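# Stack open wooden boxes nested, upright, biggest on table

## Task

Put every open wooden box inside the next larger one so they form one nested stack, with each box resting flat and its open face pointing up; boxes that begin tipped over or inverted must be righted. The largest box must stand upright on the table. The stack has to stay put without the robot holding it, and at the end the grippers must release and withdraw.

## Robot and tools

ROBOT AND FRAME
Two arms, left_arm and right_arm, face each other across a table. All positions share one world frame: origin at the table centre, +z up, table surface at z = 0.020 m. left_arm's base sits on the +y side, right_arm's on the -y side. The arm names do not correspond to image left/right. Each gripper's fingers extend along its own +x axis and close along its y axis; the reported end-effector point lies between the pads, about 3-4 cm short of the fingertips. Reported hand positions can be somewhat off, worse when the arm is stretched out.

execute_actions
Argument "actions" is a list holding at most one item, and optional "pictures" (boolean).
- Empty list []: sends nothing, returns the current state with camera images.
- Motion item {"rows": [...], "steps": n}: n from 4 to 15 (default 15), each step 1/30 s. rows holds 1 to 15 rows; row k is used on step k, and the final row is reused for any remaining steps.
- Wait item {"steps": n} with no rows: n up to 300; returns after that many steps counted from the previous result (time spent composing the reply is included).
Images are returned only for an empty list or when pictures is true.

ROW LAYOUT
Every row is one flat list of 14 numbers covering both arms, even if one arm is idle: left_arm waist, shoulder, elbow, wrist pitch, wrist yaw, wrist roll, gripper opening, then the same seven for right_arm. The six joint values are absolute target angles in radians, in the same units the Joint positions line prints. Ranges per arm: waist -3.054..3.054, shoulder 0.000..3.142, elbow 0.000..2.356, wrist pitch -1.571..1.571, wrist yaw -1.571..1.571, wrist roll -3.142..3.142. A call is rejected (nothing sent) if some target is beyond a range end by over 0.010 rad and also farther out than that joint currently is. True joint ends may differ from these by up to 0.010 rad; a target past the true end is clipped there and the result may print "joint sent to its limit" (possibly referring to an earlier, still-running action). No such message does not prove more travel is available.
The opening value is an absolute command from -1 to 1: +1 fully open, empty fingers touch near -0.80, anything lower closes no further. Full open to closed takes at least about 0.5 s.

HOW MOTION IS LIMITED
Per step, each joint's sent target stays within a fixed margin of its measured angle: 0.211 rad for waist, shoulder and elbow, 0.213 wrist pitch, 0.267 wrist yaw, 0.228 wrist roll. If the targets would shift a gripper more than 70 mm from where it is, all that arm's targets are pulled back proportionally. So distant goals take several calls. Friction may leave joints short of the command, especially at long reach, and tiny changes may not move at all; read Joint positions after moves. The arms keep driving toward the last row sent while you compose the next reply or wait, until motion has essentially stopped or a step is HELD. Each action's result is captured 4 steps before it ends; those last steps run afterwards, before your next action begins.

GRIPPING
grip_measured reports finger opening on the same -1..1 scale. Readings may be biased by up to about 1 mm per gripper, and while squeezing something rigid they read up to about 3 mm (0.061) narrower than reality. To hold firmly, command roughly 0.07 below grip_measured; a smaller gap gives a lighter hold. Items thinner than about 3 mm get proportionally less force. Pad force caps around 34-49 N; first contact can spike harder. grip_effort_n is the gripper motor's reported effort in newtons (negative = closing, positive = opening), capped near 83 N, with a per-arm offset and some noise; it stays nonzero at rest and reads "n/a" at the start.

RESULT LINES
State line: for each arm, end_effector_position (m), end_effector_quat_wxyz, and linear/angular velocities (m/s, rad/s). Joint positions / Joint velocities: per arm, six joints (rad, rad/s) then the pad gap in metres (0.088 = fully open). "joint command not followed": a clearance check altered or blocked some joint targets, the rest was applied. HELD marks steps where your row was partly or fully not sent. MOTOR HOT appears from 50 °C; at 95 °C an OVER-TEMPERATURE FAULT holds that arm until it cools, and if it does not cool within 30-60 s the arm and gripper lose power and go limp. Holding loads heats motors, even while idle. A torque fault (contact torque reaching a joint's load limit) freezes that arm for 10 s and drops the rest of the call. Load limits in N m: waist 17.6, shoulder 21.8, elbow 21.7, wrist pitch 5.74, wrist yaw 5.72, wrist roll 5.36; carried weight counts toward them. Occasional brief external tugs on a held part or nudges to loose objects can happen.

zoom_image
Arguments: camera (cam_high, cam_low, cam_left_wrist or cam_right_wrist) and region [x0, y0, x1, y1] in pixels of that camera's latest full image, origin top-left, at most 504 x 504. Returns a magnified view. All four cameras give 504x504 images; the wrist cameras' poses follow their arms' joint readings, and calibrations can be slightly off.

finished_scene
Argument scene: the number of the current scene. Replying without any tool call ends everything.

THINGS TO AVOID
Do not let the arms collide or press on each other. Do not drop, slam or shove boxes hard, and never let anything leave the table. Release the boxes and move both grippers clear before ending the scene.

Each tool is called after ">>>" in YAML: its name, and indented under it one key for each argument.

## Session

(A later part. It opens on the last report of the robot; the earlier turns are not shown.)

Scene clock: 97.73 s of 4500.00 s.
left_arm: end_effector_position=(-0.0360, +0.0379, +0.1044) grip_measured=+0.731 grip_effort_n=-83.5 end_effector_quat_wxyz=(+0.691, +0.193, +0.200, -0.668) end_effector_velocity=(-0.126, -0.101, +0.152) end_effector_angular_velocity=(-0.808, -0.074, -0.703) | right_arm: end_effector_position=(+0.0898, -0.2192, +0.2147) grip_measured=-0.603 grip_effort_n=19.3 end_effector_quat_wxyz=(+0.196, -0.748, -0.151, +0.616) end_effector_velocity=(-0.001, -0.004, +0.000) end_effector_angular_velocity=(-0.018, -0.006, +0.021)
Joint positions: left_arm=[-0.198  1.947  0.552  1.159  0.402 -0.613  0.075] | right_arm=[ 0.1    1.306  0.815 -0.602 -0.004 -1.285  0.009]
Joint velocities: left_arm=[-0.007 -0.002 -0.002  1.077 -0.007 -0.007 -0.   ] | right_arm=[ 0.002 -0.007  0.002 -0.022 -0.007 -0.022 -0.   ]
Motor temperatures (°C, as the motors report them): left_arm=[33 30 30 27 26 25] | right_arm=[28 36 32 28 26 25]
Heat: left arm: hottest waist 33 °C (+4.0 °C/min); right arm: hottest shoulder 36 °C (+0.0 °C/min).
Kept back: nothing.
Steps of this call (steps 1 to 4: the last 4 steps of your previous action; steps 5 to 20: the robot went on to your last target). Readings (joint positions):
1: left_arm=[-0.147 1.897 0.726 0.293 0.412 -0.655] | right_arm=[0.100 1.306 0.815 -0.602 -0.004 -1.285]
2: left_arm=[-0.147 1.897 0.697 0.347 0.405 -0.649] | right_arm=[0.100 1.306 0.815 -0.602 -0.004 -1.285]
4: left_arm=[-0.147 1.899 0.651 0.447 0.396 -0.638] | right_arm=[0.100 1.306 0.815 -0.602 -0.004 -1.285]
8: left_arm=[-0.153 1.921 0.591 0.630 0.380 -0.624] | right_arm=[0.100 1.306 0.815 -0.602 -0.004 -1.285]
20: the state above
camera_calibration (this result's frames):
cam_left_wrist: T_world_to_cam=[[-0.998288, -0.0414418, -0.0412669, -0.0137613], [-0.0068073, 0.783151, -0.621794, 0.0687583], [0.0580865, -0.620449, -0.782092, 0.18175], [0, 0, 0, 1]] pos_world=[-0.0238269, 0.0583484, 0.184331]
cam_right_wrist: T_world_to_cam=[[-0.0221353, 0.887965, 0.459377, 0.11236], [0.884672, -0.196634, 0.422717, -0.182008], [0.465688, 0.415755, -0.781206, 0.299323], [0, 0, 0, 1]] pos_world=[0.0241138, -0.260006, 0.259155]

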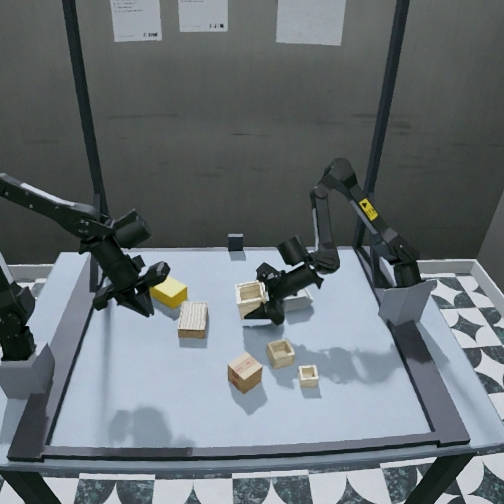

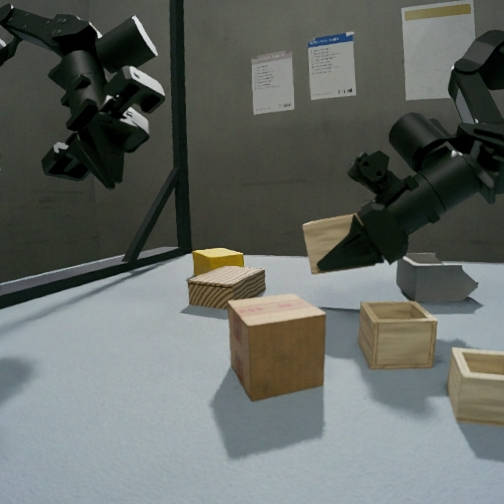

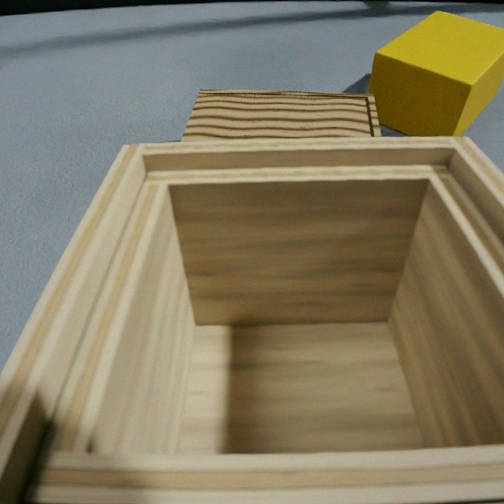

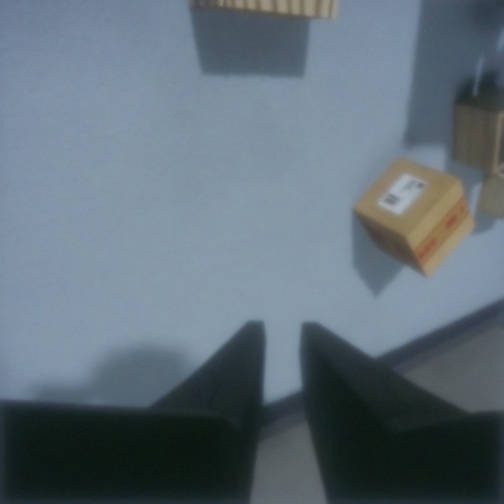

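>>> execute_actions:
  actions:
    - {"rows":[[-0.19,2.0,0.54,1.32,0.4,-0.61,0.5,0.1,1.3,0.8,-0.6,0,-1.285,-0.6],[-0.19,2.0,0.54,1.32,0.4,-0.61,0.5,0.1,1.3,0.8,-0.6,0,-1.285,-0.6],[-0.19,2.0,0.54,1.32,0.4,-0.61,0.5,0.1,1.3,0.8,-0.6,0,-1.285,-0.6],[-0.19,2.06,0.53,1.34,0.4,-0.61,0.5,0.1,1.3,0.8,-0.6,0,-1.285,-0.6],[-0.19,2.06,0.53,1.34,0.4,-0.61,0.5,0.1,1.3,0.8,-0.6,0,-1.285,-0.6],[-0.19,2.06,0.53,1.34,0.4,-0.61,0.5,0.1,1.3,0.8,-0.6,0,-1.285,-0.6],[-0.19,2.11,0.52,1.37,0.4,-0.61,0.5,0.1,1.3,0.8,-0.6,0,-1.285,-0.6]],"steps":15}

>>> execute_actions:
  actions:
    - {"steps":12}
  pictures: true

Scene clock: 98.37 s of 4500.00 s.
left_arm: end_effector_position=(-0.0219, +0.0490, +0.0871) grip_measured=+0.731 grip_effort_n=-83.5 end_effector_quat_wxyz=(+0.687, +0.189, +0.192, -0.675) end_effector_velocity=(+0.049, +0.053, -0.068) end_effector_angular_velocity=(+0.172, +0.015, +0.128) | right_arm: end_effector_position=(+0.0898, -0.2192, +0.2147) grip_measured=-0.603 grip_effort_n=19.3 end_effector_quat_wxyz=(+0.196, -0.748, -0.151, +0.616) end_effector_velocity=(-0.003, -0.003, -0.002) end_effector_angular_velocity=(-0.015, +0.015, +0.016)
Joint positions: left_arm=[-0.198  2.084  0.524  1.348  0.402 -0.613  0.075] | right_arm=[ 0.1    1.306  0.815 -0.602 -0.004 -1.285  0.009]
Joint velocities: left_arm=[-0.007  0.237 -0.076  0.095  0.007  0.007 -0.   ] | right_arm=[ 0.002 -0.002 -0.002 -0.007 -0.022 -0.007  0.   ]
Motor temperatures (°C, as the motors report them): left_arm=[33 30 30 27 26 25] | right_arm=[28 36 32 28 26 25]
Heat: left arm: hottest waist 33 °C (+4.0 °C/min); right arm: hottest shoulder 36 °C (+0.0 °C/min).
Steps of this call (steps 1 to 8: the robot went on to your last target; steps 9 to 19: the first 11 steps of this action). Readings (joint positions):
9: left_arm=[-0.198 1.950 0.551 1.288 0.402 -0.613] | right_arm=[0.100 1.306 0.815 -0.602 -0.004 -1.285]
10: left_arm=[-0.198 1.957 0.551 1.299 0.402 -0.613] | right_arm=[0.100 1.306 0.815 -0.602 -0.004 -1.285]
12: left_arm=[-0.198 1.977 0.548 1.306 0.402 -0.613] | right_arm=[0.100 1.306 0.815 -0.602 -0.004 -1.285]
16: left_arm=[-0.198 2.045 0.534 1.337 0.402 -0.613] | right_arm=[0.100 1.306 0.815 -0.602 -0.004 -1.285]
19: the state above

Scene clock: 98.77 s of 4500.00 s.
left_arm: end_effector_position=(-0.0191, +0.0513, +0.0837) grip_measured=+0.731 grip_effort_n=-83.5 end_effector_quat_wxyz=(+0.688, +0.190, +0.193, -0.673) end_effector_velocity=(+0.002, +0.002, -0.002) end_effector_angular_velocity=(+0.006, +0.004, +0.015) | right_arm: end_effector_position=(+0.0898, -0.2192, +0.2147) grip_measured=-0.603 grip_effort_n=19.3 end_effector_quat_wxyz=(+0.196, -0.748, -0.151, +0.616) end_effector_velocity=(+0.003, -0.005, -0.000) end_effector_angular_velocity=(-0.015, -0.012, -0.004)
Joint positions: left_arm=[-0.198  2.103  0.521  1.364  0.402 -0.613  0.075] | right_arm=[ 0.1    1.306  0.815 -0.602 -0.004 -1.285  0.009]
Joint velocities: left_arm=[-0.002  0.002 -0.002 -0.007 -0.007 -0.007 -0.   ] | right_arm=[-0.002 -0.007 -0.002 -0.022  0.007 -0.007 -0.   ]
Motor temperatures (°C, as the motors report them): left_arm=[33 30 30 27 26 25] | right_arm=[28 36 32 28 26 25]
Heat: left arm: hottest waist 33 °C (+4.0 °C/min); right arm: hottest shoulder 36 °C (+0.0 °C/min).
Kept back: nothing.
Steps of this call (steps 1 to 4: the last 4 steps of your previous action; steps 5 to 12: the robot went on to your last target). Readings (joint positions):
1: left_arm=[-0.198 2.091 0.522 1.352 0.402 -0.613] | right_arm=[0.100 1.306 0.815 -0.602 -0.004 -1.285]
2: left_arm=[-0.198 2.095 0.521 1.355 0.402 -0.613] | right_arm=[0.100 1.306 0.815 -0.602 -0.004 -1.285]
4: left_arm=[-0.198 2.098 0.521 1.361 0.402 -0.613] | right_arm=[0.100 1.306 0.815 -0.602 -0.004 -1.285]
8: left_arm=[-0.198 2.101 0.521 1.364 0.402 -0.613] | right_arm=[0.100 1.306 0.815 -0.602 -0.004 -1.285]
12: the state above
camera_calibration (this result's frames):
cam_left_wrist: T_world_to_cam=[[-0.998667, -0.0293398, -0.0424771, 0.00221728], [0.00417664, 0.774187, -0.632943, 0.0471043], [0.0514556, -0.632276, -0.773033, 0.172557], [0, 0, 0, 1]] pos_world=[-0.00686142, 0.072701, 0.1633]
cam_right_wrist: T_world_to_cam=[[-0.0221353, 0.887965, 0.459377, 0.11236], [0.884672, -0.196634, 0.422717, -0.182008], [0.465688, 0.415755, -0.781206, 0.299323], [0, 0, 0, 1]] pos_world=[0.0241138, -0.260006, 0.259155]

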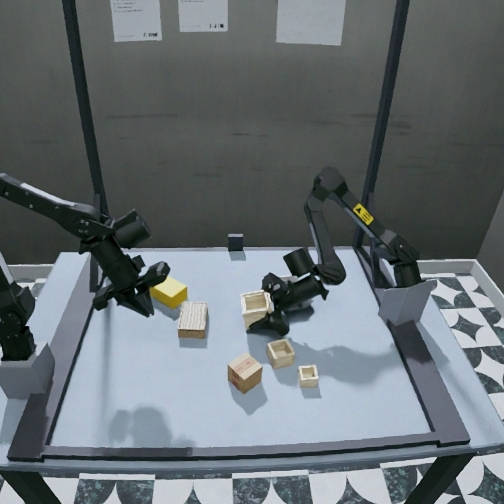

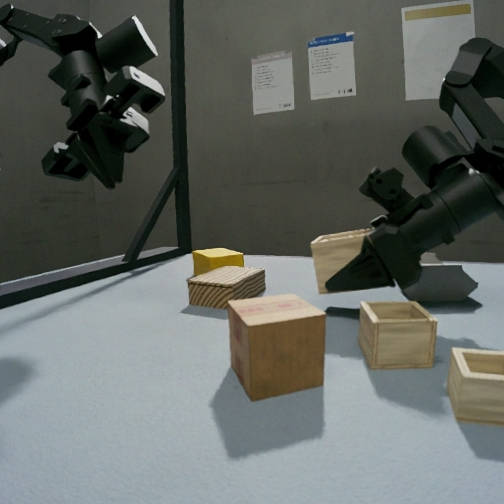

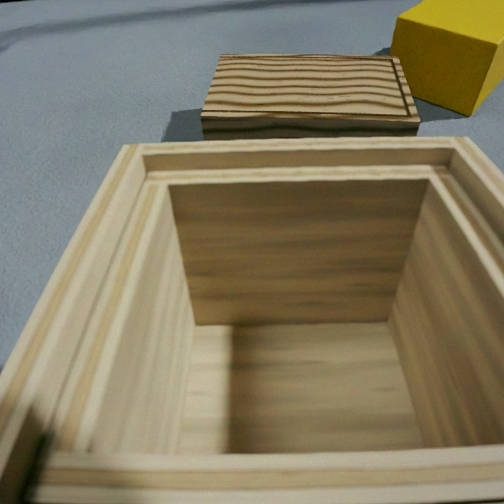

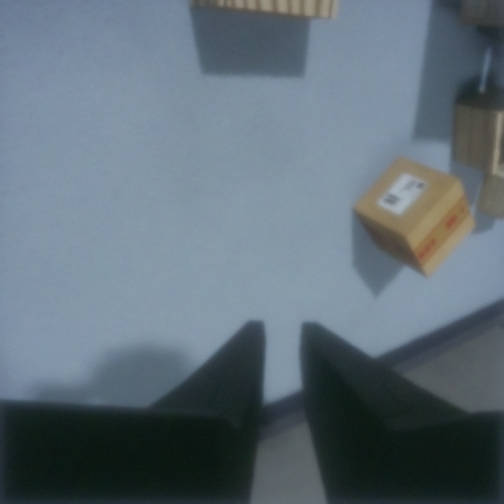

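A bit lower, then release.

>>> execute_actions:
  actions:
    - {"rows":[[-0.19,2.13,0.52,1.38,0.4,-0.61,0.5,0.1,1.3,0.8,-0.6,0,-1.285,-0.6],[-0.19,2.13,0.52,1.38,0.4,-0.61,0.5,0.1,1.3,0.8,-0.6,0,-1.285,-0.6],[-0.19,2.13,0.52,1.38,0.4,-0.61,0.5,0.1,1.3,0.8,-0.6,0,-1.285,-0.6],[-0.19,2.15,0.52,1.39,0.4,-0.61,0.5,0.1,1.3,0.8,-0.6,0,-1.285,-0.6]],"steps":15}

>>> execute_actions:
  actions:
    - {"steps":10}
  pictures: true

Scene clock: 99.30 s of 4500.00 s.
left_arm: end_effector_position=(-0.0125, +0.0558, +0.0755) grip_measured=+0.731 grip_effort_n=-83.5 end_effector_quat_wxyz=(+0.691, +0.193, +0.200, -0.667) end_effector_velocity=(+0.000, -0.002, -0.000) end_effector_angular_velocity=(-0.017, -0.003, +0.006) | right_arm: end_effector_position=(+0.0898, -0.2192, +0.2147) grip_measured=-0.603 grip_effort_n=19.3 end_effector_quat_wxyz=(+0.196, -0.748, -0.151, +0.616) end_effector_velocity=(-0.001, +0.004, +0.002) end_effector_angular_velocity=(+0.024, +0.020, -0.012)
Joint positions: left_arm=[-0.198  2.141  0.521  1.383  0.402 -0.613  0.075] | right_arm=[ 0.1    1.306  0.815 -0.602 -0.004 -1.285  0.009]
Joint velocities: left_arm=[-0.007  0.012  0.002  0.022 -0.022 -0.007 -0.001] | right_arm=[-0.002 -0.002 -0.002  0.022 -0.007  0.022 -0.   ]
Motor temperatures (°C, as the motors report them): left_arm=[33 30 30 27 26 25] | right_arm=[28 36 32 28 26 25]
Heat: left arm: hottest waist 33 °C (+4.0 °C/min); right arm: hottest shoulder 36 °C (+0.0 °C/min).
Steps of this call (steps 1 to 5: the robot went on to your last target; steps 6 to 16: the first 11 steps of this action). Readings (joint positions):
6: left_arm=[-0.198 2.105 0.521 1.366 0.402 -0.613] | right_arm=[0.100 1.306 0.815 -0.602 -0.004 -1.285]
7: left_arm=[-0.198 2.108 0.521 1.371 0.402 -0.613] | right_arm=[0.100 1.306 0.815 -0.602 -0.004 -1.285]
9: left_arm=[-0.198 2.116 0.521 1.372 0.402 -0.613] | right_arm=[0.100 1.306 0.815 -0.602 -0.004 -1.285]
13: left_arm=[-0.198 2.136 0.521 1.379 0.402 -0.613] | right_arm=[0.100 1.306 0.815 -0.602 -0.004 -1.285]
16: the state above

Scene clock: 99.63 s of 4500.00 s.
left_arm: end_effector_position=(-0.0122, +0.0559, +0.0753) grip_measured=+0.731 grip_effort_n=-83.5 end_effector_quat_wxyz=(+0.691, +0.193, +0.200, -0.667) end_effector_velocity=(+0.001, +0.003, -0.002) end_effector_angular_velocity=(+0.006, +0.017, +0.023) | right_arm: end_effector_position=(+0.0898, -0.2192, +0.2147) grip_measured=-0.603 grip_effort_n=18.8 end_effector_quat_wxyz=(+0.196, -0.748, -0.151, +0.616) end_effector_velocity=(+0.000, +0.001, +0.001) end_effector_angular_velocity=(+0.010, -0.002, -0.005)
Joint positions: left_arm=[-0.198  2.143  0.521  1.385  0.402 -0.613  0.075] | right_arm=[ 0.1    1.306  0.815 -0.602 -0.004 -1.285  0.009]
Joint velocities: left_arm=[-0.002 -0.002 -0.007 -0.007 -0.007 -0.022 -0.   ] | right_arm=[ 0.002 -0.002 -0.002  0.007  0.007  0.007 -0.   ]
Motor temperatures (°C, as the motors report them): left_arm=[33 30 30 27 26 25] | right_arm=[28 36 32 28 26 25]
Heat: left arm: hottest waist 33 °C (+4.0 °C/min); right arm: hottest shoulder 36 °C (+0.0 °C/min).
Kept back: nothing.
Steps of this call (steps 1 to 4: the last 4 steps of your previous action; steps 5 to 10: the robot went on to your last target). Readings (joint positions):
1: left_arm=[-0.198 2.141 0.521 1.384 0.402 -0.613] | right_arm=[0.100 1.306 0.815 -0.602 -0.004 -1.285]
2: left_arm=[-0.198 2.141 0.521 1.384 0.402 -0.613] | right_arm=[0.100 1.306 0.815 -0.602 -0.004 -1.285]
4: left_arm=[-0.198 2.142 0.521 1.385 0.402 -0.613] | right_arm=[0.100 1.306 0.815 -0.602 -0.004 -1.285]
8: left_arm=[-0.198 2.143 0.521 1.385 0.402 -0.613] | right_arm=[0.100 1.306 0.815 -0.602 -0.004 -1.285]
10: the state above
camera_calibration (this result's frames):
cam_left_wrist: T_world_to_cam=[[-0.998265, -0.041714, -0.0415572, 0.00951381], [-0.00687426, 0.783512, -0.621339, 0.0366734], [0.0584791, -0.619975, -0.782439, 0.16871], [0, 0, 0, 1]] pos_world=[-0.000116601, 0.0762588, 0.155187]
cam_right_wrist: T_world_to_cam=[[-0.0221353, 0.887965, 0.459377, 0.11236], [0.884672, -0.196634, 0.422717, -0.182008], [0.465688, 0.415755, -0.781206, 0.299323], [0, 0, 0, 1]] pos_world=[0.0241138, -0.260006, 0.259155]

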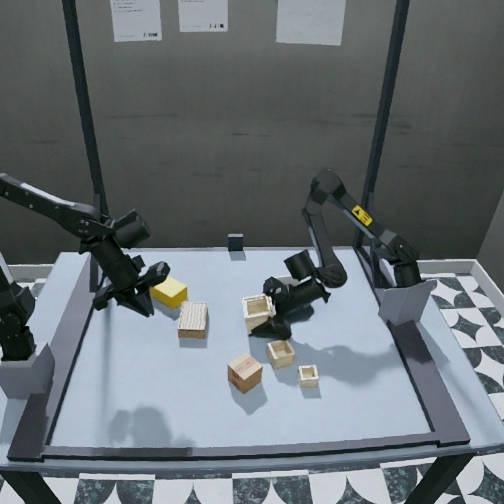

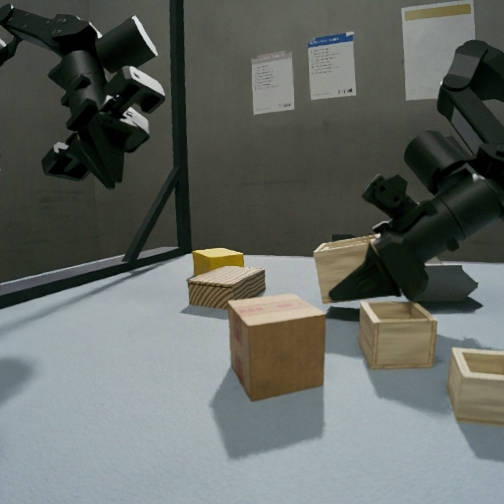

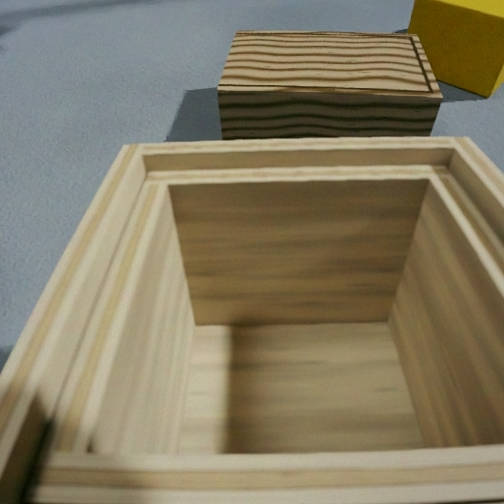

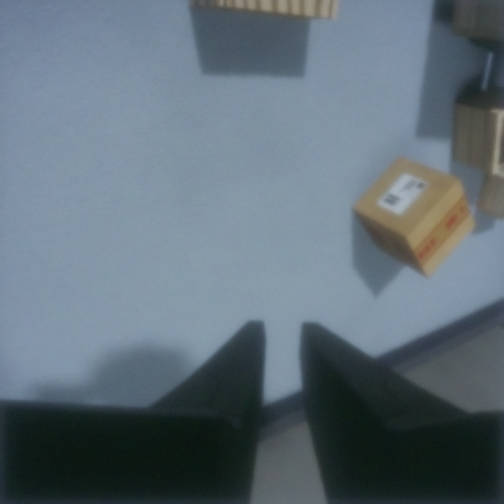

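>>> execute_actions:
  actions:
    - {"rows":[[-0.198,2.15,0.521,1.385,0.402,-0.613,0.7,0.1,1.3,0.8,-0.6,0,-1.285,-0.6],[-0.198,2.15,0.521,1.385,0.402,-0.613,0.7,0.1,1.3,0.8,-0.6,0,-1.285,-0.6],[-0.198,2.15,0.521,1.385,0.402,-0.613,0.7,0.1,1.3,0.8,-0.6,0,-1.285,-0.6],[-0.198,2.15,0.521,1.385,0.402,-0.613,0.7,0.1,1.3,0.8,-0.6,0,-1.285,-0.6],[-0.198,2.15,0.521,1.385,0.402,-0.613,0.7,0.1,1.3,0.8,-0.6,0,-1.285,-0.6],[-0.198,2.15,0.521,1.385,0.402,-0.613,0.97,0.1,1.3,0.8,-0.6,0,-1.285,-0.6]],"steps":15}

>>> execute_actions:
  actions:
    - {"steps":10}
  pictures: true

Scene clock: 100.20 s of 4500.00 s.
left_arm: end_effector_position=(-0.0126, +0.0560, +0.0749) grip_measured=+0.898 grip_effort_n=16.0 end_effector_quat_wxyz=(+0.690, +0.194, +0.200, -0.668) end_effector_velocity=(+0.002, +0.000, +0.000) end_effector_angular_velocity=(-0.005, -0.003, +0.022) | right_arm: end_effector_position=(+0.0898, -0.2192, +0.2147) grip_measured=-0.603 grip_effort_n=19.3 end_effector_quat_wxyz=(+0.196, -0.748, -0.151, +0.616) end_effector_velocity=(+0.001, -0.001, +0.001) end_effector_angular_velocity=(-0.003, +0.003, +0.002)
Joint positions: left_arm=[-0.199  2.143  0.521  1.385  0.401 -0.613  0.083] | right_arm=[ 0.1    1.306  0.815 -0.602 -0.004 -1.285  0.009]
Joint velocities: left_arm=[-0.002 -0.002 -0.002 -0.007 -0.022 -0.007  0.026] | right_arm=[-0.007 -0.002  0.002 -0.007 -0.007 -0.007 -0.   ]
Motor temperatures (°C, as the motors report them): left_arm=[33 30 30 27 26 25] | right_arm=[28 36 32 28 26 25]
Heat: left arm: hottest waist 33 °C (+4.1 °C/min); right arm: hottest shoulder 36 °C (+0.0 °C/min).
Steps of this call (steps 1 to 6: the robot went on to your last target; steps 7 to 17: the first 11 steps of this action). Readings (joint positions):
7: left_arm=[-0.198 2.143 0.521 1.385 0.402 -0.613] | right_arm=[0.100 1.306 0.815 -0.602 -0.004 -1.285]
8: left_arm=[-0.198 2.143 0.521 1.385 0.402 -0.613] | right_arm=[0.100 1.306 0.815 -0.602 -0.004 -1.285]
10: left_arm=[-0.198 2.143 0.521 1.385 0.402 -0.613] | right_arm=[0.100 1.306 0.815 -0.602 -0.004 -1.285]
14: left_arm=[-0.199 2.143 0.521 1.385 0.402 -0.613] | right_arm=[0.100 1.306 0.815 -0.602 -0.004 -1.285]
17: the state above

Scene clock: 100.53 s of 4500.00 s.
left_arm: end_effector_position=(-0.0126, +0.0560, +0.0749) grip_measured=+0.962 grip_effort_n=15.6 end_effector_quat_wxyz=(+0.690, +0.194, +0.200, -0.668) end_effector_velocity=(-0.000, +0.000, +0.001) end_effector_angular_velocity=(-0.001, -0.009, +0.001) | right_arm: end_effector_position=(+0.0898, -0.2192, +0.2147) grip_measured=-0.603 grip_effort_n=19.3 end_effector_quat_wxyz=(+0.196, -0.748, -0.151, +0.616) end_effector_velocity=(+0.001, -0.002, -0.002) end_effector_angular_velocity=(-0.014, +0.001, +0.003)
Joint positions: left_arm=[-0.199  2.143  0.521  1.385  0.401 -0.613  0.086] | right_arm=[ 0.1    1.306  0.815 -0.602 -0.004 -1.285  0.009]
Joint velocities: left_arm=[-0.002 -0.007 -0.002 -0.007 -0.007  0.007  0.002] | right_arm=[-0.002  0.002 -0.002 -0.007 -0.007 -0.007 -0.   ]
Motor temperatures (°C, as the motors report them): left_arm=[33 30 30 27 26 25] | right_arm=[28 36 32 28 26 25]
Heat: left arm: hottest waist 33 °C (+4.0 °C/min); right arm: hottest shoulder 36 °C (+0.0 °C/min).
Kept back: nothing.
Steps of this call (steps 1 to 4: the last 4 steps of your previous action; steps 5 to 10: the robot went on to your last target). Readings (joint positions):
1: left_arm=[-0.199 2.143 0.521 1.385 0.401 -0.613] | right_arm=[0.100 1.306 0.815 -0.602 -0.004 -1.285]
2: left_arm=[-0.199 2.143 0.521 1.385 0.401 -0.613] | right_arm=[0.100 1.306 0.815 -0.602 -0.004 -1.285]
4: left_arm=[-0.199 2.143 0.521 1.385 0.401 -0.613] | right_arm=[0.100 1.306 0.815 -0.602 -0.004 -1.285]
8: left_arm=[-0.199 2.143 0.521 1.385 0.401 -0.613] | right_arm=[0.100 1.306 0.815 -0.602 -0.004 -1.285]
10: the state above
camera_calibration (this result's frames):
cam_left_wrist: T_world_to_cam=[[-0.998299, -0.0410528, -0.0413865, 0.00905116], [-0.00652123, 0.784155, -0.620531, 0.0362658], [0.057928, -0.619206, -0.783089, 0.168437], [0, 0, 0, 1]] pos_world=[-0.00048492, 0.0762305, 0.15478]
cam_right_wrist: T_world_to_cam=[[-0.0221353, 0.887965, 0.459377, 0.11236], [0.884672, -0.196634, 0.422717, -0.182008], [0.465688, 0.415755, -0.781206, 0.299323], [0, 0, 0, 1]] pos_world=[0.0241138, -0.260006, 0.259155]

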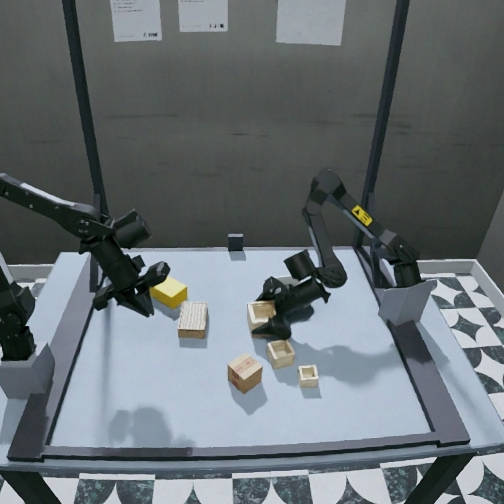

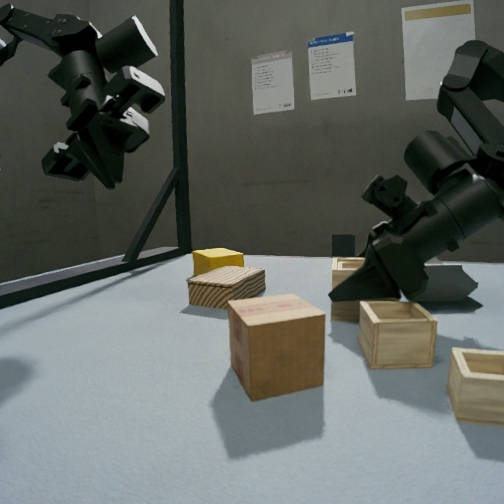

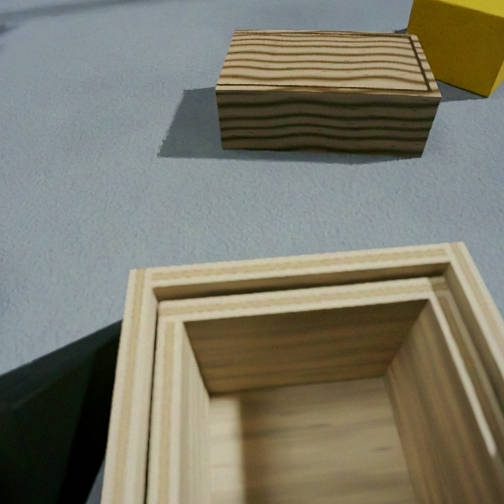

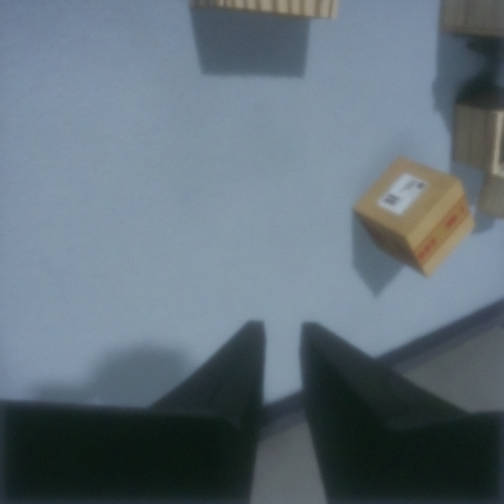

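>>> execute_actions:
  actions: []

Scene clock: 101.20 s of 4500.00 s.
left_arm: end_effector_position=(-0.0126, +0.0560, +0.0749) grip_measured=+0.967 grip_effort_n=15.6 end_effector_quat_wxyz=(+0.690, +0.194, +0.200, -0.668) end_effector_velocity=(-0.001, -0.001, -0.001) end_effector_angular_velocity=(+0.002, +0.005, +0.005) | right_arm: end_effector_position=(+0.0898, -0.2192, +0.2147) grip_measured=-0.603 grip_effort_n=18.8 end_effector_quat_wxyz=(+0.196, -0.748, -0.151, +0.616) end_effector_velocity=(+0.004, -0.004, -0.001) end_effector_angular_velocity=(-0.018, -0.013, -0.010)
Joint positions: left_arm=[-0.199  2.143  0.521  1.385  0.401 -0.613  0.086] | right_arm=[ 0.1    1.306  0.815 -0.602 -0.004 -1.285  0.009]
Joint velocities: left_arm=[-0.007 -0.002  0.002 -0.007 -0.007 -0.007 -0.   ] | right_arm=[-0.007 -0.002 -0.002 -0.022  0.007 -0.007  0.   ]
Motor temperatures (°C, as the motors report them): left_arm=[33 30 30 27 26 25] | right_arm=[28 36 32 28 26 25]
Heat: left arm: hottest waist 33 °C (+4.1 °C/min); right arm: hottest shoulder 36 °C (+0.0 °C/min).
Kept back: nothing.
Steps of this call (steps 1 to 15: the robot went on to your last target; steps 16 to 20: nothing new was sent). Readings (joint positions):
1: left_arm=[-0.199 2.143 0.521 1.385 0.401 -0.613] | right_arm=[0.100 1.306 0.815 -0.602 -0.004 -1.285]
2: left_arm=[-0.199 2.143 0.521 1.385 0.401 -0.613] | right_arm=[0.100 1.306 0.815 -0.602 -0.004 -1.285]
4: left_arm=[-0.199 2.143 0.521 1.385 0.401 -0.613] | right_arm=[0.100 1.306 0.815 -0.602 -0.004 -1.285]
8: left_arm=[-0.199 2.143 0.521 1.385 0.401 -0.613] | right_arm=[0.100 1.306 0.815 -0.602 -0.004 -1.285]
20: the state above
All arms were judged still, so your last target was given up. Only a new action makes them travel on or press farther. Fingers that are still opening or closing keep moving.
camera_calibration (this result's frames):
cam_left_wrist: T_world_to_cam=[[-0.998299, -0.0410528, -0.0413865, 0.00905116], [-0.00652123, 0.784155, -0.620531, 0.0362658], [0.057928, -0.619206, -0.783089, 0.168437], [0, 0, 0, 1]] pos_world=[-0.00048492, 0.0762305, 0.15478]
cam_right_wrist: T_world_to_cam=[[-0.0221353, 0.887965, 0.459377, 0.11236], [0.884672, -0.196634, 0.422717, -0.182008], [0.465688, 0.415755, -0.781206, 0.299323], [0, 0, 0, 1]] pos_world=[0.0241138, -0.260006, 0.259155]

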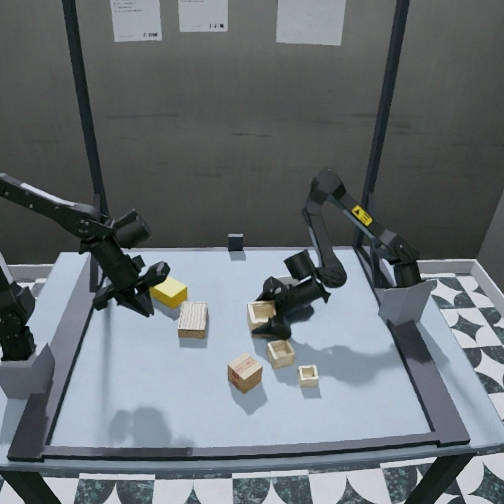

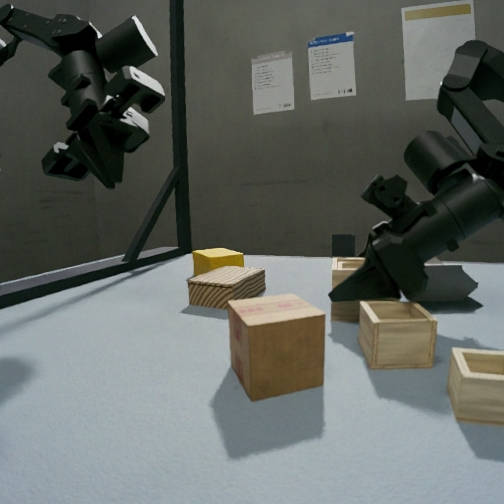

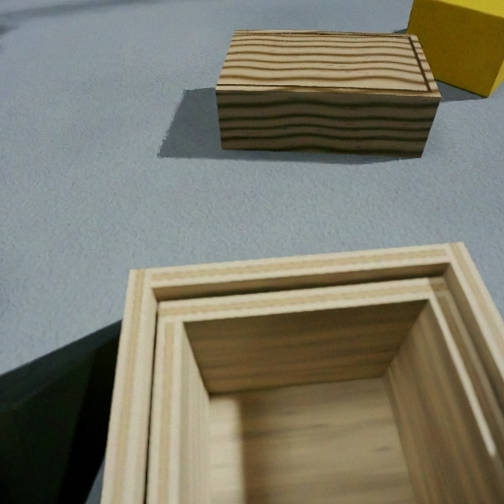

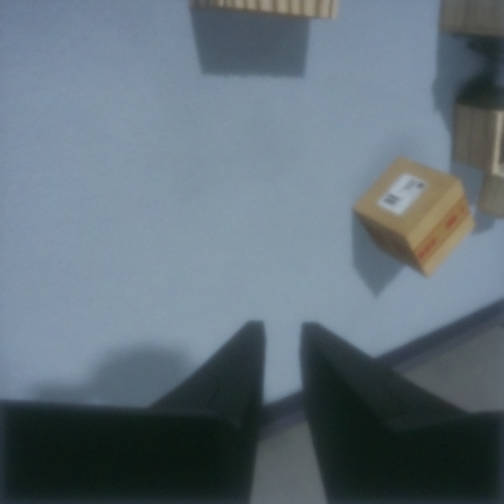

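>>> execute_actions:
  actions:
    - {"rows":[[-0.195,2.11,0.5,1.36,0.401,-0.613,0.97,0.1,1.3,0.8,-0.6,0,-1.285,-0.6],[-0.195,2.11,0.5,1.36,0.401,-0.613,0.97,0.1,1.3,0.8,-0.6,0,-1.285,-0.6],[-0.195,2.11,0.5,1.36,0.401,-0.613,0.97,0.1,1.3,0.8,-0.6,0,-1.285,-0.6],[-0.19,2.06,0.49,1.32,0.401,-0.613,0.97,0.1,1.3,0.8,-0.6,0,-1.285,-0.6],[-0.19,2.06,0.49,1.32,0.401,-0.613,0.97,0.1,1.3,0.8,-0.6,0,-1.285,-0.6],[-0.19,2.06,0.49,1.32,0.401,-0.613,0.97,0.1,1.3,0.8,-0.6,0,-1.285,-0.6],[-0.19,2.0,0.49,1.27,0.401,-0.613,0.97,0.1,1.3,0.8,-0.6,0,-1.285,-0.6],[-0.19,2.0,0.49,1.27,0.401,-0.613,0.97,0.1,1.3,0.8,-0.6,0,-1.285,-0.6],[-0.19,2.0,0.49,1.27,0.401,-0.613,0.97,0.1,1.3,0.8,-0.6,0,-1.285,-0.6],[-0.19,1.93,0.5,1.2,0.401,-0.613,0.97,0.1,1.3,0.8,-0.6,0,-1.285,-0.6]],"steps":15}
  pictures: true

Scene clock: 101.90 s of 4500.00 s.
left_arm: end_effector_position=(-0.0236, +0.0569, +0.0901) grip_measured=+0.967 grip_effort_n=15.1 end_effector_quat_wxyz=(+0.695, +0.196, +0.206, -0.661) end_effector_velocity=(-0.084, -0.042, +0.107) end_effector_angular_velocity=(-0.102, -0.009, -0.067) | right_arm: end_effector_position=(+0.0898, -0.2192, +0.2147) grip_measured=-0.603 grip_effort_n=19.3 end_effector_quat_wxyz=(+0.196, -0.748, -0.151, +0.616) end_effector_velocity=(+0.001, -0.002, -0.002) end_effector_angular_velocity=(-0.009, -0.005, -0.011)
Joint positions: left_arm=[-0.195  2.018  0.495  1.265  0.401 -0.613  0.086] | right_arm=[ 0.1    1.306  0.815 -0.602 -0.004 -1.285  0.009]
Joint velocities: left_arm=[ 0.007 -0.632 -0.002 -0.505 -0.007 -0.007  0.   ] | right_arm=[ 0.002  0.002 -0.002 -0.007  0.007  0.007 -0.   ]
Motor temperatures (°C, as the motors report them): left_arm=[33 30 30 28 26 25] | right_arm=[28 36 32 28 26 25]
Heat: left arm: hottest waist 33 °C (+4.0 °C/min); right arm: hottest shoulder 36 °C (+0.0 °C/min).
Steps of this call (steps 1 to 10: nothing new was sent; steps 11 to 21: the first 11 steps of this action). Readings (joint positions):
11: left_arm=[-0.199 2.143 0.520 1.384 0.401 -0.613] | right_arm=[0.100 1.306 0.815 -0.602 -0.004 -1.285]
12: left_arm=[-0.199 2.140 0.517 1.378 0.401 -0.613] | right_arm=[0.100 1.306 0.815 -0.602 -0.004 -1.285]
14: left_arm=[-0.199 2.131 0.510 1.365 0.401 -0.613] | right_arm=[0.100 1.306 0.815 -0.602 -0.004 -1.285]
18: left_arm=[-0.196 2.077 0.497 1.315 0.401 -0.613] | right_arm=[0.100 1.306 0.815 -0.602 -0.004 -1.285]
21: the state above
camera_calibration (this result's frames):
cam_left_wrist: T_world_to_cam=[[-0.997498, -0.0571804, -0.041579, -0.000265822], [-0.0199115, 0.791515, -0.610826, 0.0433565], [0.0678377, -0.608469, -0.790673, 0.181901], [0, 0, 0, 1]] pos_world=[-0.0117416, 0.0763485, 0.170296]
cam_right_wrist: T_world_to_cam=[[-0.0221353, 0.887965, 0.459377, 0.11236], [0.884672, -0.196634, 0.422717, -0.182008], [0.465688, 0.415755, -0.781206, 0.299323], [0, 0, 0, 1]] pos_world=[0.0241138, -0.260006, 0.259155]

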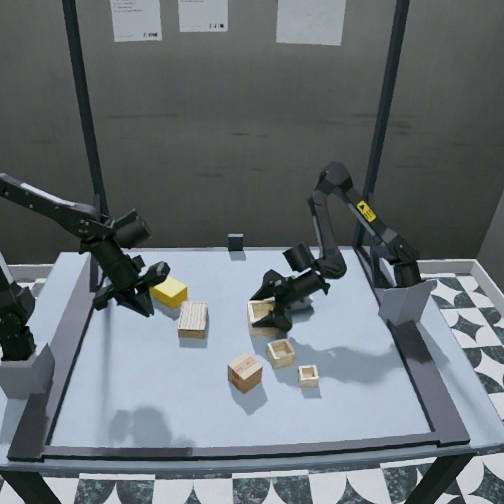

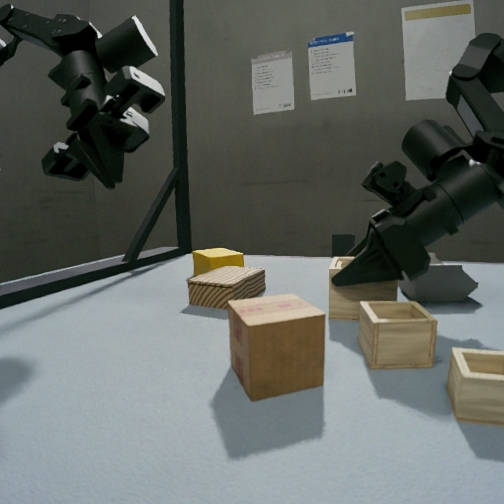

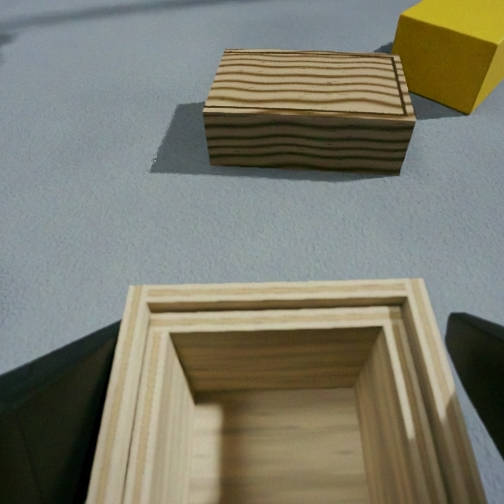

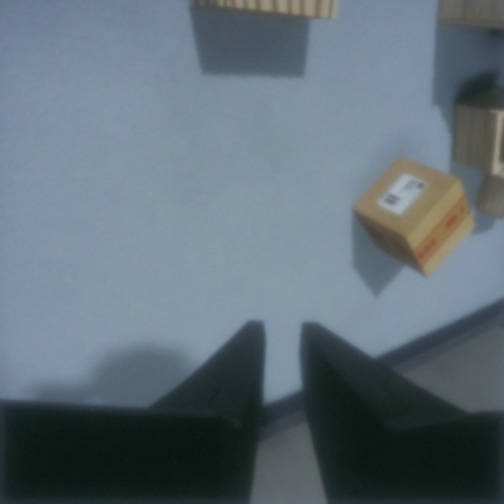

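Keep rising.

>>> execute_actions:
  actions:
    - {"rows":[[-0.19,1.9,0.52,1.2,0.401,-0.613,0.97,0.1,1.3,0.8,-0.6,0,-1.285,-0.6],[-0.19,1.9,0.52,1.2,0.401,-0.613,0.97,0.1,1.3,0.8,-0.6,0,-1.285,-0.6],[-0.19,1.9,0.52,1.2,0.401,-0.613,0.97,0.1,1.3,0.8,-0.6,0,-1.285,-0.6],[-0.19,1.82,0.6,1.15,0.401,-0.613,0.97,0.1,1.3,0.8,-0.6,0,-1.285,-0.6],[-0.19,1.82,0.6,1.15,0.401,-0.613,0.97,0.1,1.3,0.8,-0.6,0,-1.285,-0.6],[-0.19,1.82,0.6,1.15,0.401,-0.613,0.97,0.1,1.3,0.8,-0.6,0,-1.285,-0.6],[-0.19,1.75,0.7,1.1,0.401,-0.613,0.97,0.1,1.3,0.8,-0.6,0,-1.285,-0.6]],"steps":15}

>>> execute_actions:
  actions:
    - {"rows":[[-0.1,1.75,0.85,0.7,0.5,-0.8,0.5,0.1,1.3,0.8,-0.6,0,-1.285,-0.6],[-0.1,1.75,0.85,0.7,0.5,-0.8,0.5,0.1,1.3,0.8,-0.6,0,-1.285,-0.6],[-0.1,1.75,0.85,0.7,0.5,-0.8,0.5,0.1,1.3,0.8,-0.6,0,-1.285,-0.6],[-0.1,1.75,0.85,0.7,0.5,-0.8,0.5,0.1,1.3,0.8,-0.6,0,-1.285,-0.6],[0.0,1.75,1.0,0.2,0.6,-1.0,0,0.1,1.3,0.8,-0.6,0,-1.285,-0.6],[0.0,1.75,1.0,0.2,0.6,-1.0,0,0.1,1.3,0.8,-0.6,0,-1.285,-0.6],[0.0,1.75,1.0,0.2,0.6,-1.0,0,0.1,1.3,0.8,-0.6,0,-1.285,-0.6],[0.0,1.75,1.0,0.2,0.6,-1.0,0,0.1,1.3,0.8,-0.6,0,-1.285,-0.6],[0.1,1.78,1.15,-0.3,0.7,-1.2,-0.35,0.1,1.3,0.8,-0.6,0,-1.285,-0.6]],"steps":15}

>>> execute_actions:
  actions:
    - {"rows":[[0.2,1.9,1.3,-0.7,0.71,-1.24,-0.35,0.1,1.3,0.8,-0.6,0,-1.285,-0.6],[0.2,1.9,1.3,-0.7,0.71,-1.24,-0.35,0.1,1.3,0.8,-0.6,0,-1.285,-0.6],[0.2,1.9,1.3,-0.7,0.71,-1.24,-0.35,0.1,1.3,0.8,-0.6,0,-1.285,-0.6],[0.2,1.9,1.3,-0.7,0.71,-1.24,-0.35,0.1,1.3,0.8,-0.6,0,-1.285,-0.6],[0.2,1.9,1.3,-0.7,0.71,-1.24,-0.35,0.1,1.3,0.8,-0.6,0,-1.285,-0.6],[0.2,2.02,1.37,-0.92,0.71,-1.24,-0.35,0.1,1.3,0.8,-0.6,0,-1.285,-0.6],[0.2,2.02,1.37,-0.92,0.71,-1.24,-0.35,0.1,1.3,0.8,-0.6,0,-1.285,-0.6],[0.2,2.02,1.37,-0.92,0.71,-1.24,-0.35,0.1,1.3,0.8,-0.6,0,-1.285,-0.6],[0.2,2.02,1.37,-0.92,0.71,-1.24,-0.35,0.1,1.3,0.8,-0.6,0,-1.285,-0.6],[0.205,2.137,1.437,-1.05,0.71,-1.24,-0.35,0.1,1.3,0.8,-0.6,0,-1.285,-0.6]],"steps":15}

>>> execute_actions:
  actions:
    - {"steps":15}
  pictures: true

Scene clock: 102.93 s of 4500.00 s.
left_arm: end_effector_position=(-0.0850, -0.0039, +0.1679) grip_measured=+0.967 grip_effort_n=15.1 end_effector_quat_wxyz=(+0.658, +0.155, +0.124, -0.726) end_effector_velocity=(-0.207, -0.159, +0.256) end_effector_angular_velocity=(-0.658, -0.075, -0.572) | right_arm: end_effector_position=(+0.0898, -0.2192, +0.2147) grip_measured=-0.603 grip_effort_n=19.8 end_effector_quat_wxyz=(+0.196, -0.748, -0.151, +0.616) end_effector_velocity=(-0.001, +0.002, +0.002) end_effector_angular_velocity=(+0.006, -0.002, +0.023)
Joint positions: left_arm=[-0.194  1.799  0.651  1.129  0.401 -0.613  0.086] | right_arm=[ 0.1    1.306  0.815 -0.602 -0.004 -1.285  0.009]
Joint velocities: left_arm=[-0.002 -0.462  0.505 -0.095 -0.007  0.007 -0.   ] | right_arm=[-0.002 -0.002  0.002  0.007 -0.007 -0.022 -0.   ]
Motor temperatures (°C, as the motors report them): left_arm=[33 30 30 28 26 25] | right_arm=[28 36 32 28 26 25]
Heat: left arm: hottest waist 33 °C (+4.0 °C/min); right arm: hottest shoulder 36 °C (+0.0 °C/min).
Steps of this call (steps 1 to 4: the last 4 steps of your previous action; steps 5 to 20: the robot went on to your last target; steps 21 to 31: the first 11 steps of this action). Readings (joint positions):
21: left_arm=[-0.194 1.941 0.498 1.199 0.401 -0.613] | right_arm=[0.100 1.306 0.815 -0.602 -0.004 -1.285]
22: left_arm=[-0.194 1.937 0.500 1.197 0.401 -0.613] | right_arm=[0.100 1.306 0.815 -0.602 -0.004 -1.285]
24: left_arm=[-0.194 1.922 0.510 1.191 0.401 -0.613] | right_arm=[0.100 1.306 0.815 -0.602 -0.004 -1.285]
28: left_arm=[-0.194 1.853 0.584 1.152 0.401 -0.613] | right_arm=[0.100 1.306 0.815 -0.602 -0.004 -1.285]
31: the state above

Scene clock: 103.43 s of 4500.00 s.
left_arm: end_effector_position=(-0.0595, -0.0591, +0.2572) grip_measured=-0.043 grip_effort_n=-15.1 end_effector_quat_wxyz=(+0.689, +0.022, +0.305, -0.658) end_effector_velocity=(+0.163, -0.107, +0.328) end_effector_angular_velocity=(+0.055, +1.328, +1.028) | right_arm: end_effector_position=(+0.0898, -0.2192, +0.2147) grip_measured=-0.603 grip_effort_n=18.8 end_effector_quat_wxyz=(+0.196, -0.748, -0.151, +0.616) end_effector_velocity=(-0.001, +0.001, +0.000) end_effector_angular_velocity=(+0.004, +0.004, +0.009)
Joint positions: left_arm=[ 0.017  1.763  1.025  0.626  0.623 -1.025  0.037] | right_arm=[ 0.1    1.306  0.815 -0.602 -0.004 -1.285  0.009]
Joint velocities: left_arm=[ 0.745  0.1    1.077 -1.238  0.462 -1.429 -0.128] | right_arm=[-0.002 -0.002 -0.002  0.007 -0.007 -0.007  0.   ]
Motor temperatures (°C, as the motors report them): left_arm=[33 30 30 28 26 25] | right_arm=[28 36 32 28 26 25]
Heat: left arm: hottest waist 33 °C (+3.0 °C/min); right arm: hottest shoulder 36 °C (+0.0 °C/min).
Steps of this call (steps 1 to 4: the last 4 steps of your previous action; steps 5 to 15: the first 11 steps of this action). Readings (joint positions):
5: left_arm=[-0.191 1.761 0.700 1.091 0.414 -0.631] | right_arm=[0.100 1.306 0.815 -0.602 -0.004 -1.285]
6: left_arm=[-0.179 1.761 0.727 1.030 0.439 -0.673] | right_arm=[0.100 1.306 0.815 -0.602 -0.004 -1.285]
8: left_arm=[-0.145 1.761 0.779 0.942 0.458 -0.726] | right_arm=[0.100 1.306 0.815 -0.602 -0.004 -1.285]
12: left_arm=[-0.057 1.758 0.911 0.762 0.542 -0.888] | right_arm=[0.100 1.306 0.815 -0.602 -0.004 -1.285]
15: the state above

Scene clock: 103.93 s of 4500.00 s.
left_arm: end_effector_position=(+0.0682, -0.0430, +0.2422) grip_measured=-0.342 grip_effort_n=-18.8 end_effector_quat_wxyz=(+0.766, -0.095, +0.511, -0.379) end_effector_velocity=(+0.240, +0.049, -0.257) end_effector_angular_velocity=(+0.820, +0.616, +0.915) | right_arm: end_effector_position=(+0.0898, -0.2192, +0.2147) grip_measured=-0.603 grip_effort_n=19.3 end_effector_quat_wxyz=(+0.196, -0.748, -0.151, +0.616) end_effector_velocity=(-0.001, +0.002, +0.002) end_effector_angular_velocity=(+0.009, +0.005, +0.011)
Joint positions: left_arm=[ 0.198  2.006  1.359 -0.049  0.706 -1.232  0.022] | right_arm=[ 0.1    1.306  0.815 -0.602 -0.004 -1.285  0.009]
Joint velocities: left_arm=[-0.002  0.93   0.672 -1.092 -0.007 -0.037 -0.002] | right_arm=[-0.002 -0.002  0.002  0.007 -0.007 -0.007 -0.   ]
Motor temperatures (°C, as the motors report them): left_arm=[33 30 30 28 26 25] | right_arm=[28 36 32 28 26 25]
Heat: left arm: hottest waist 33 °C (+3.0 °C/min); right arm: hottest shoulder 36 °C (+0.0 °C/min).
Steps of this call (steps 1 to 4: the last 4 steps of your previous action; steps 5 to 15: the first 11 steps of this action). Readings (joint positions):
5: left_arm=[0.094 1.774 1.137 0.401 0.681 -1.158] | right_arm=[0.100 1.306 0.815 -0.602 -0.004 -1.285]
6: left_arm=[0.107 1.795 1.170 0.355 0.694 -1.178] | right_arm=[0.100 1.306 0.815 -0.602 -0.004 -1.285]
8: left_arm=[0.141 1.841 1.230 0.268 0.694 -1.202] | right_arm=[0.100 1.306 0.815 -0.602 -0.004 -1.285]
12: left_arm=[0.192 1.927 1.311 0.090 0.701 -1.225] | right_arm=[0.100 1.306 0.815 -0.602 -0.004 -1.285]
15: the state above

Scene clock: 104.43 s of 4500.00 s.
left_arm: end_effector_position=(+0.0806, +0.0580, +0.1638) grip_measured=-0.347 grip_effort_n=-18.4 end_effector_quat_wxyz=(-0.743, +0.104, -0.659, +0.043) end_effector_velocity=(-0.092, +0.221, -0.064) end_effector_angular_velocity=(+0.833, +0.601, +0.914) | right_arm: end_effector_position=(+0.0898, -0.2192, +0.2147) grip_measured=-0.603 grip_effort_n=19.3 end_effector_quat_wxyz=(+0.196, -0.748, -0.151, +0.616) end_effector_velocity=(+0.001, -0.006, -0.006) end_effector_angular_velocity=(-0.034, -0.002, +0.002)
Joint positions: left_arm=[ 0.2    2.125  1.429 -0.735  0.706 -1.238  0.022] | right_arm=[ 0.1    1.306  0.815 -0.602 -0.004 -1.285  0.009]
Joint velocities: left_arm=[-0.002  0.017 -0.002 -1.341 -0.007 -0.022 -0.   ] | right_arm=[ 0.002  0.002 -0.007 -0.022 -0.007 -0.007 -0.   ]
Motor temperatures (°C, as the motors report them): left_arm=[33 30 30 28 26 25] | right_arm=[28 36 32 28 26 25]
Heat: left arm: hottest waist 33 °C (+3.0 °C/min); right arm: hottest shoulder 36 °C (+0.0 °C/min).
Kept back: nothing.
Steps of this call (steps 1 to 4: the last 4 steps of your previous action; steps 5 to 15: the robot went on to your last target). Readings (joint positions):
1: left_arm=[0.198 2.036 1.380 -0.090 0.706 -1.232] | right_arm=[0.100 1.306 0.815 -0.602 -0.004 -1.285]
2: left_arm=[0.198 2.062 1.393 -0.137 0.706 -1.234] | right_arm=[0.100 1.306 0.815 -0.602 -0.004 -1.285]
4: left_arm=[0.198 2.097 1.403 -0.232 0.706 -1.235] | right_arm=[0.100 1.306 0.815 -0.602 -0.004 -1.285]
8: left_arm=[0.199 2.124 1.414 -0.417 0.706 -1.237] | right_arm=[0.100 1.306 0.815 -0.602 -0.004 -1.285]
15: the state above
camera_calibration (this result's frames):
cam_left_wrist: T_world_to_cam=[[0.0453474, -0.982584, 0.1802, 0.0401], [-0.977009, -0.00600686, 0.213112, 0.0779573], [-0.208318, -0.185721, -0.960266, 0.259339], [0, 0, 0, 1]] pos_world=[0.128371, 0.0880345, 0.225195]
cam_right_wrist: T_world_to_cam=[[-0.0221353, 0.887965, 0.459377, 0.11236], [0.884672, -0.196634, 0.422717, -0.182008], [0.465688, 0.415755, -0.781206, 0.299323], [0, 0, 0, 1]] pos_world=[0.0241138, -0.260006, 0.259155]

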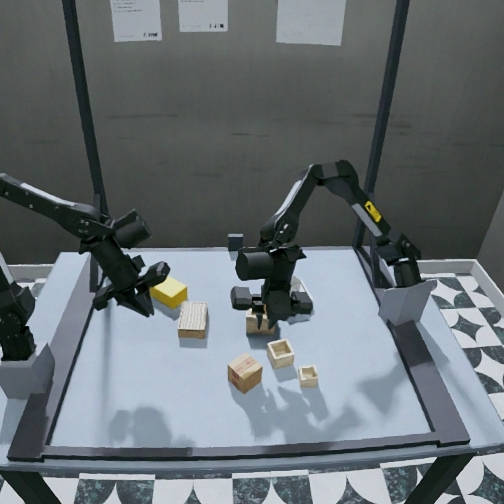

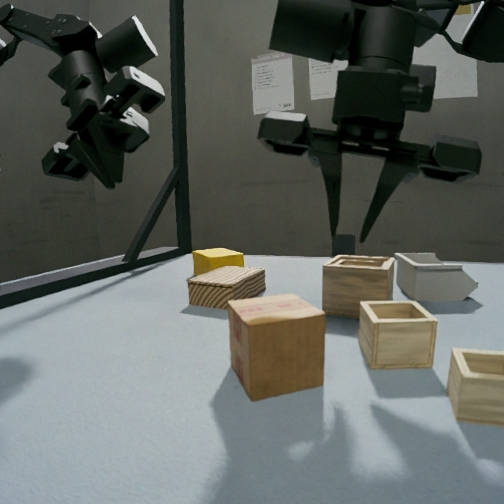

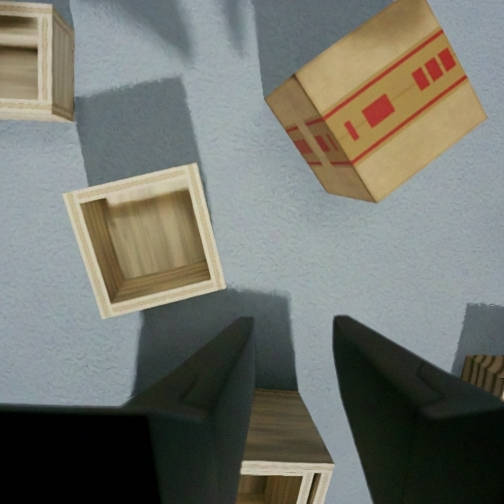

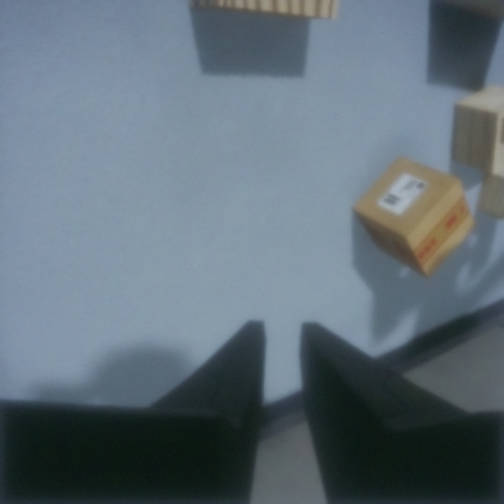

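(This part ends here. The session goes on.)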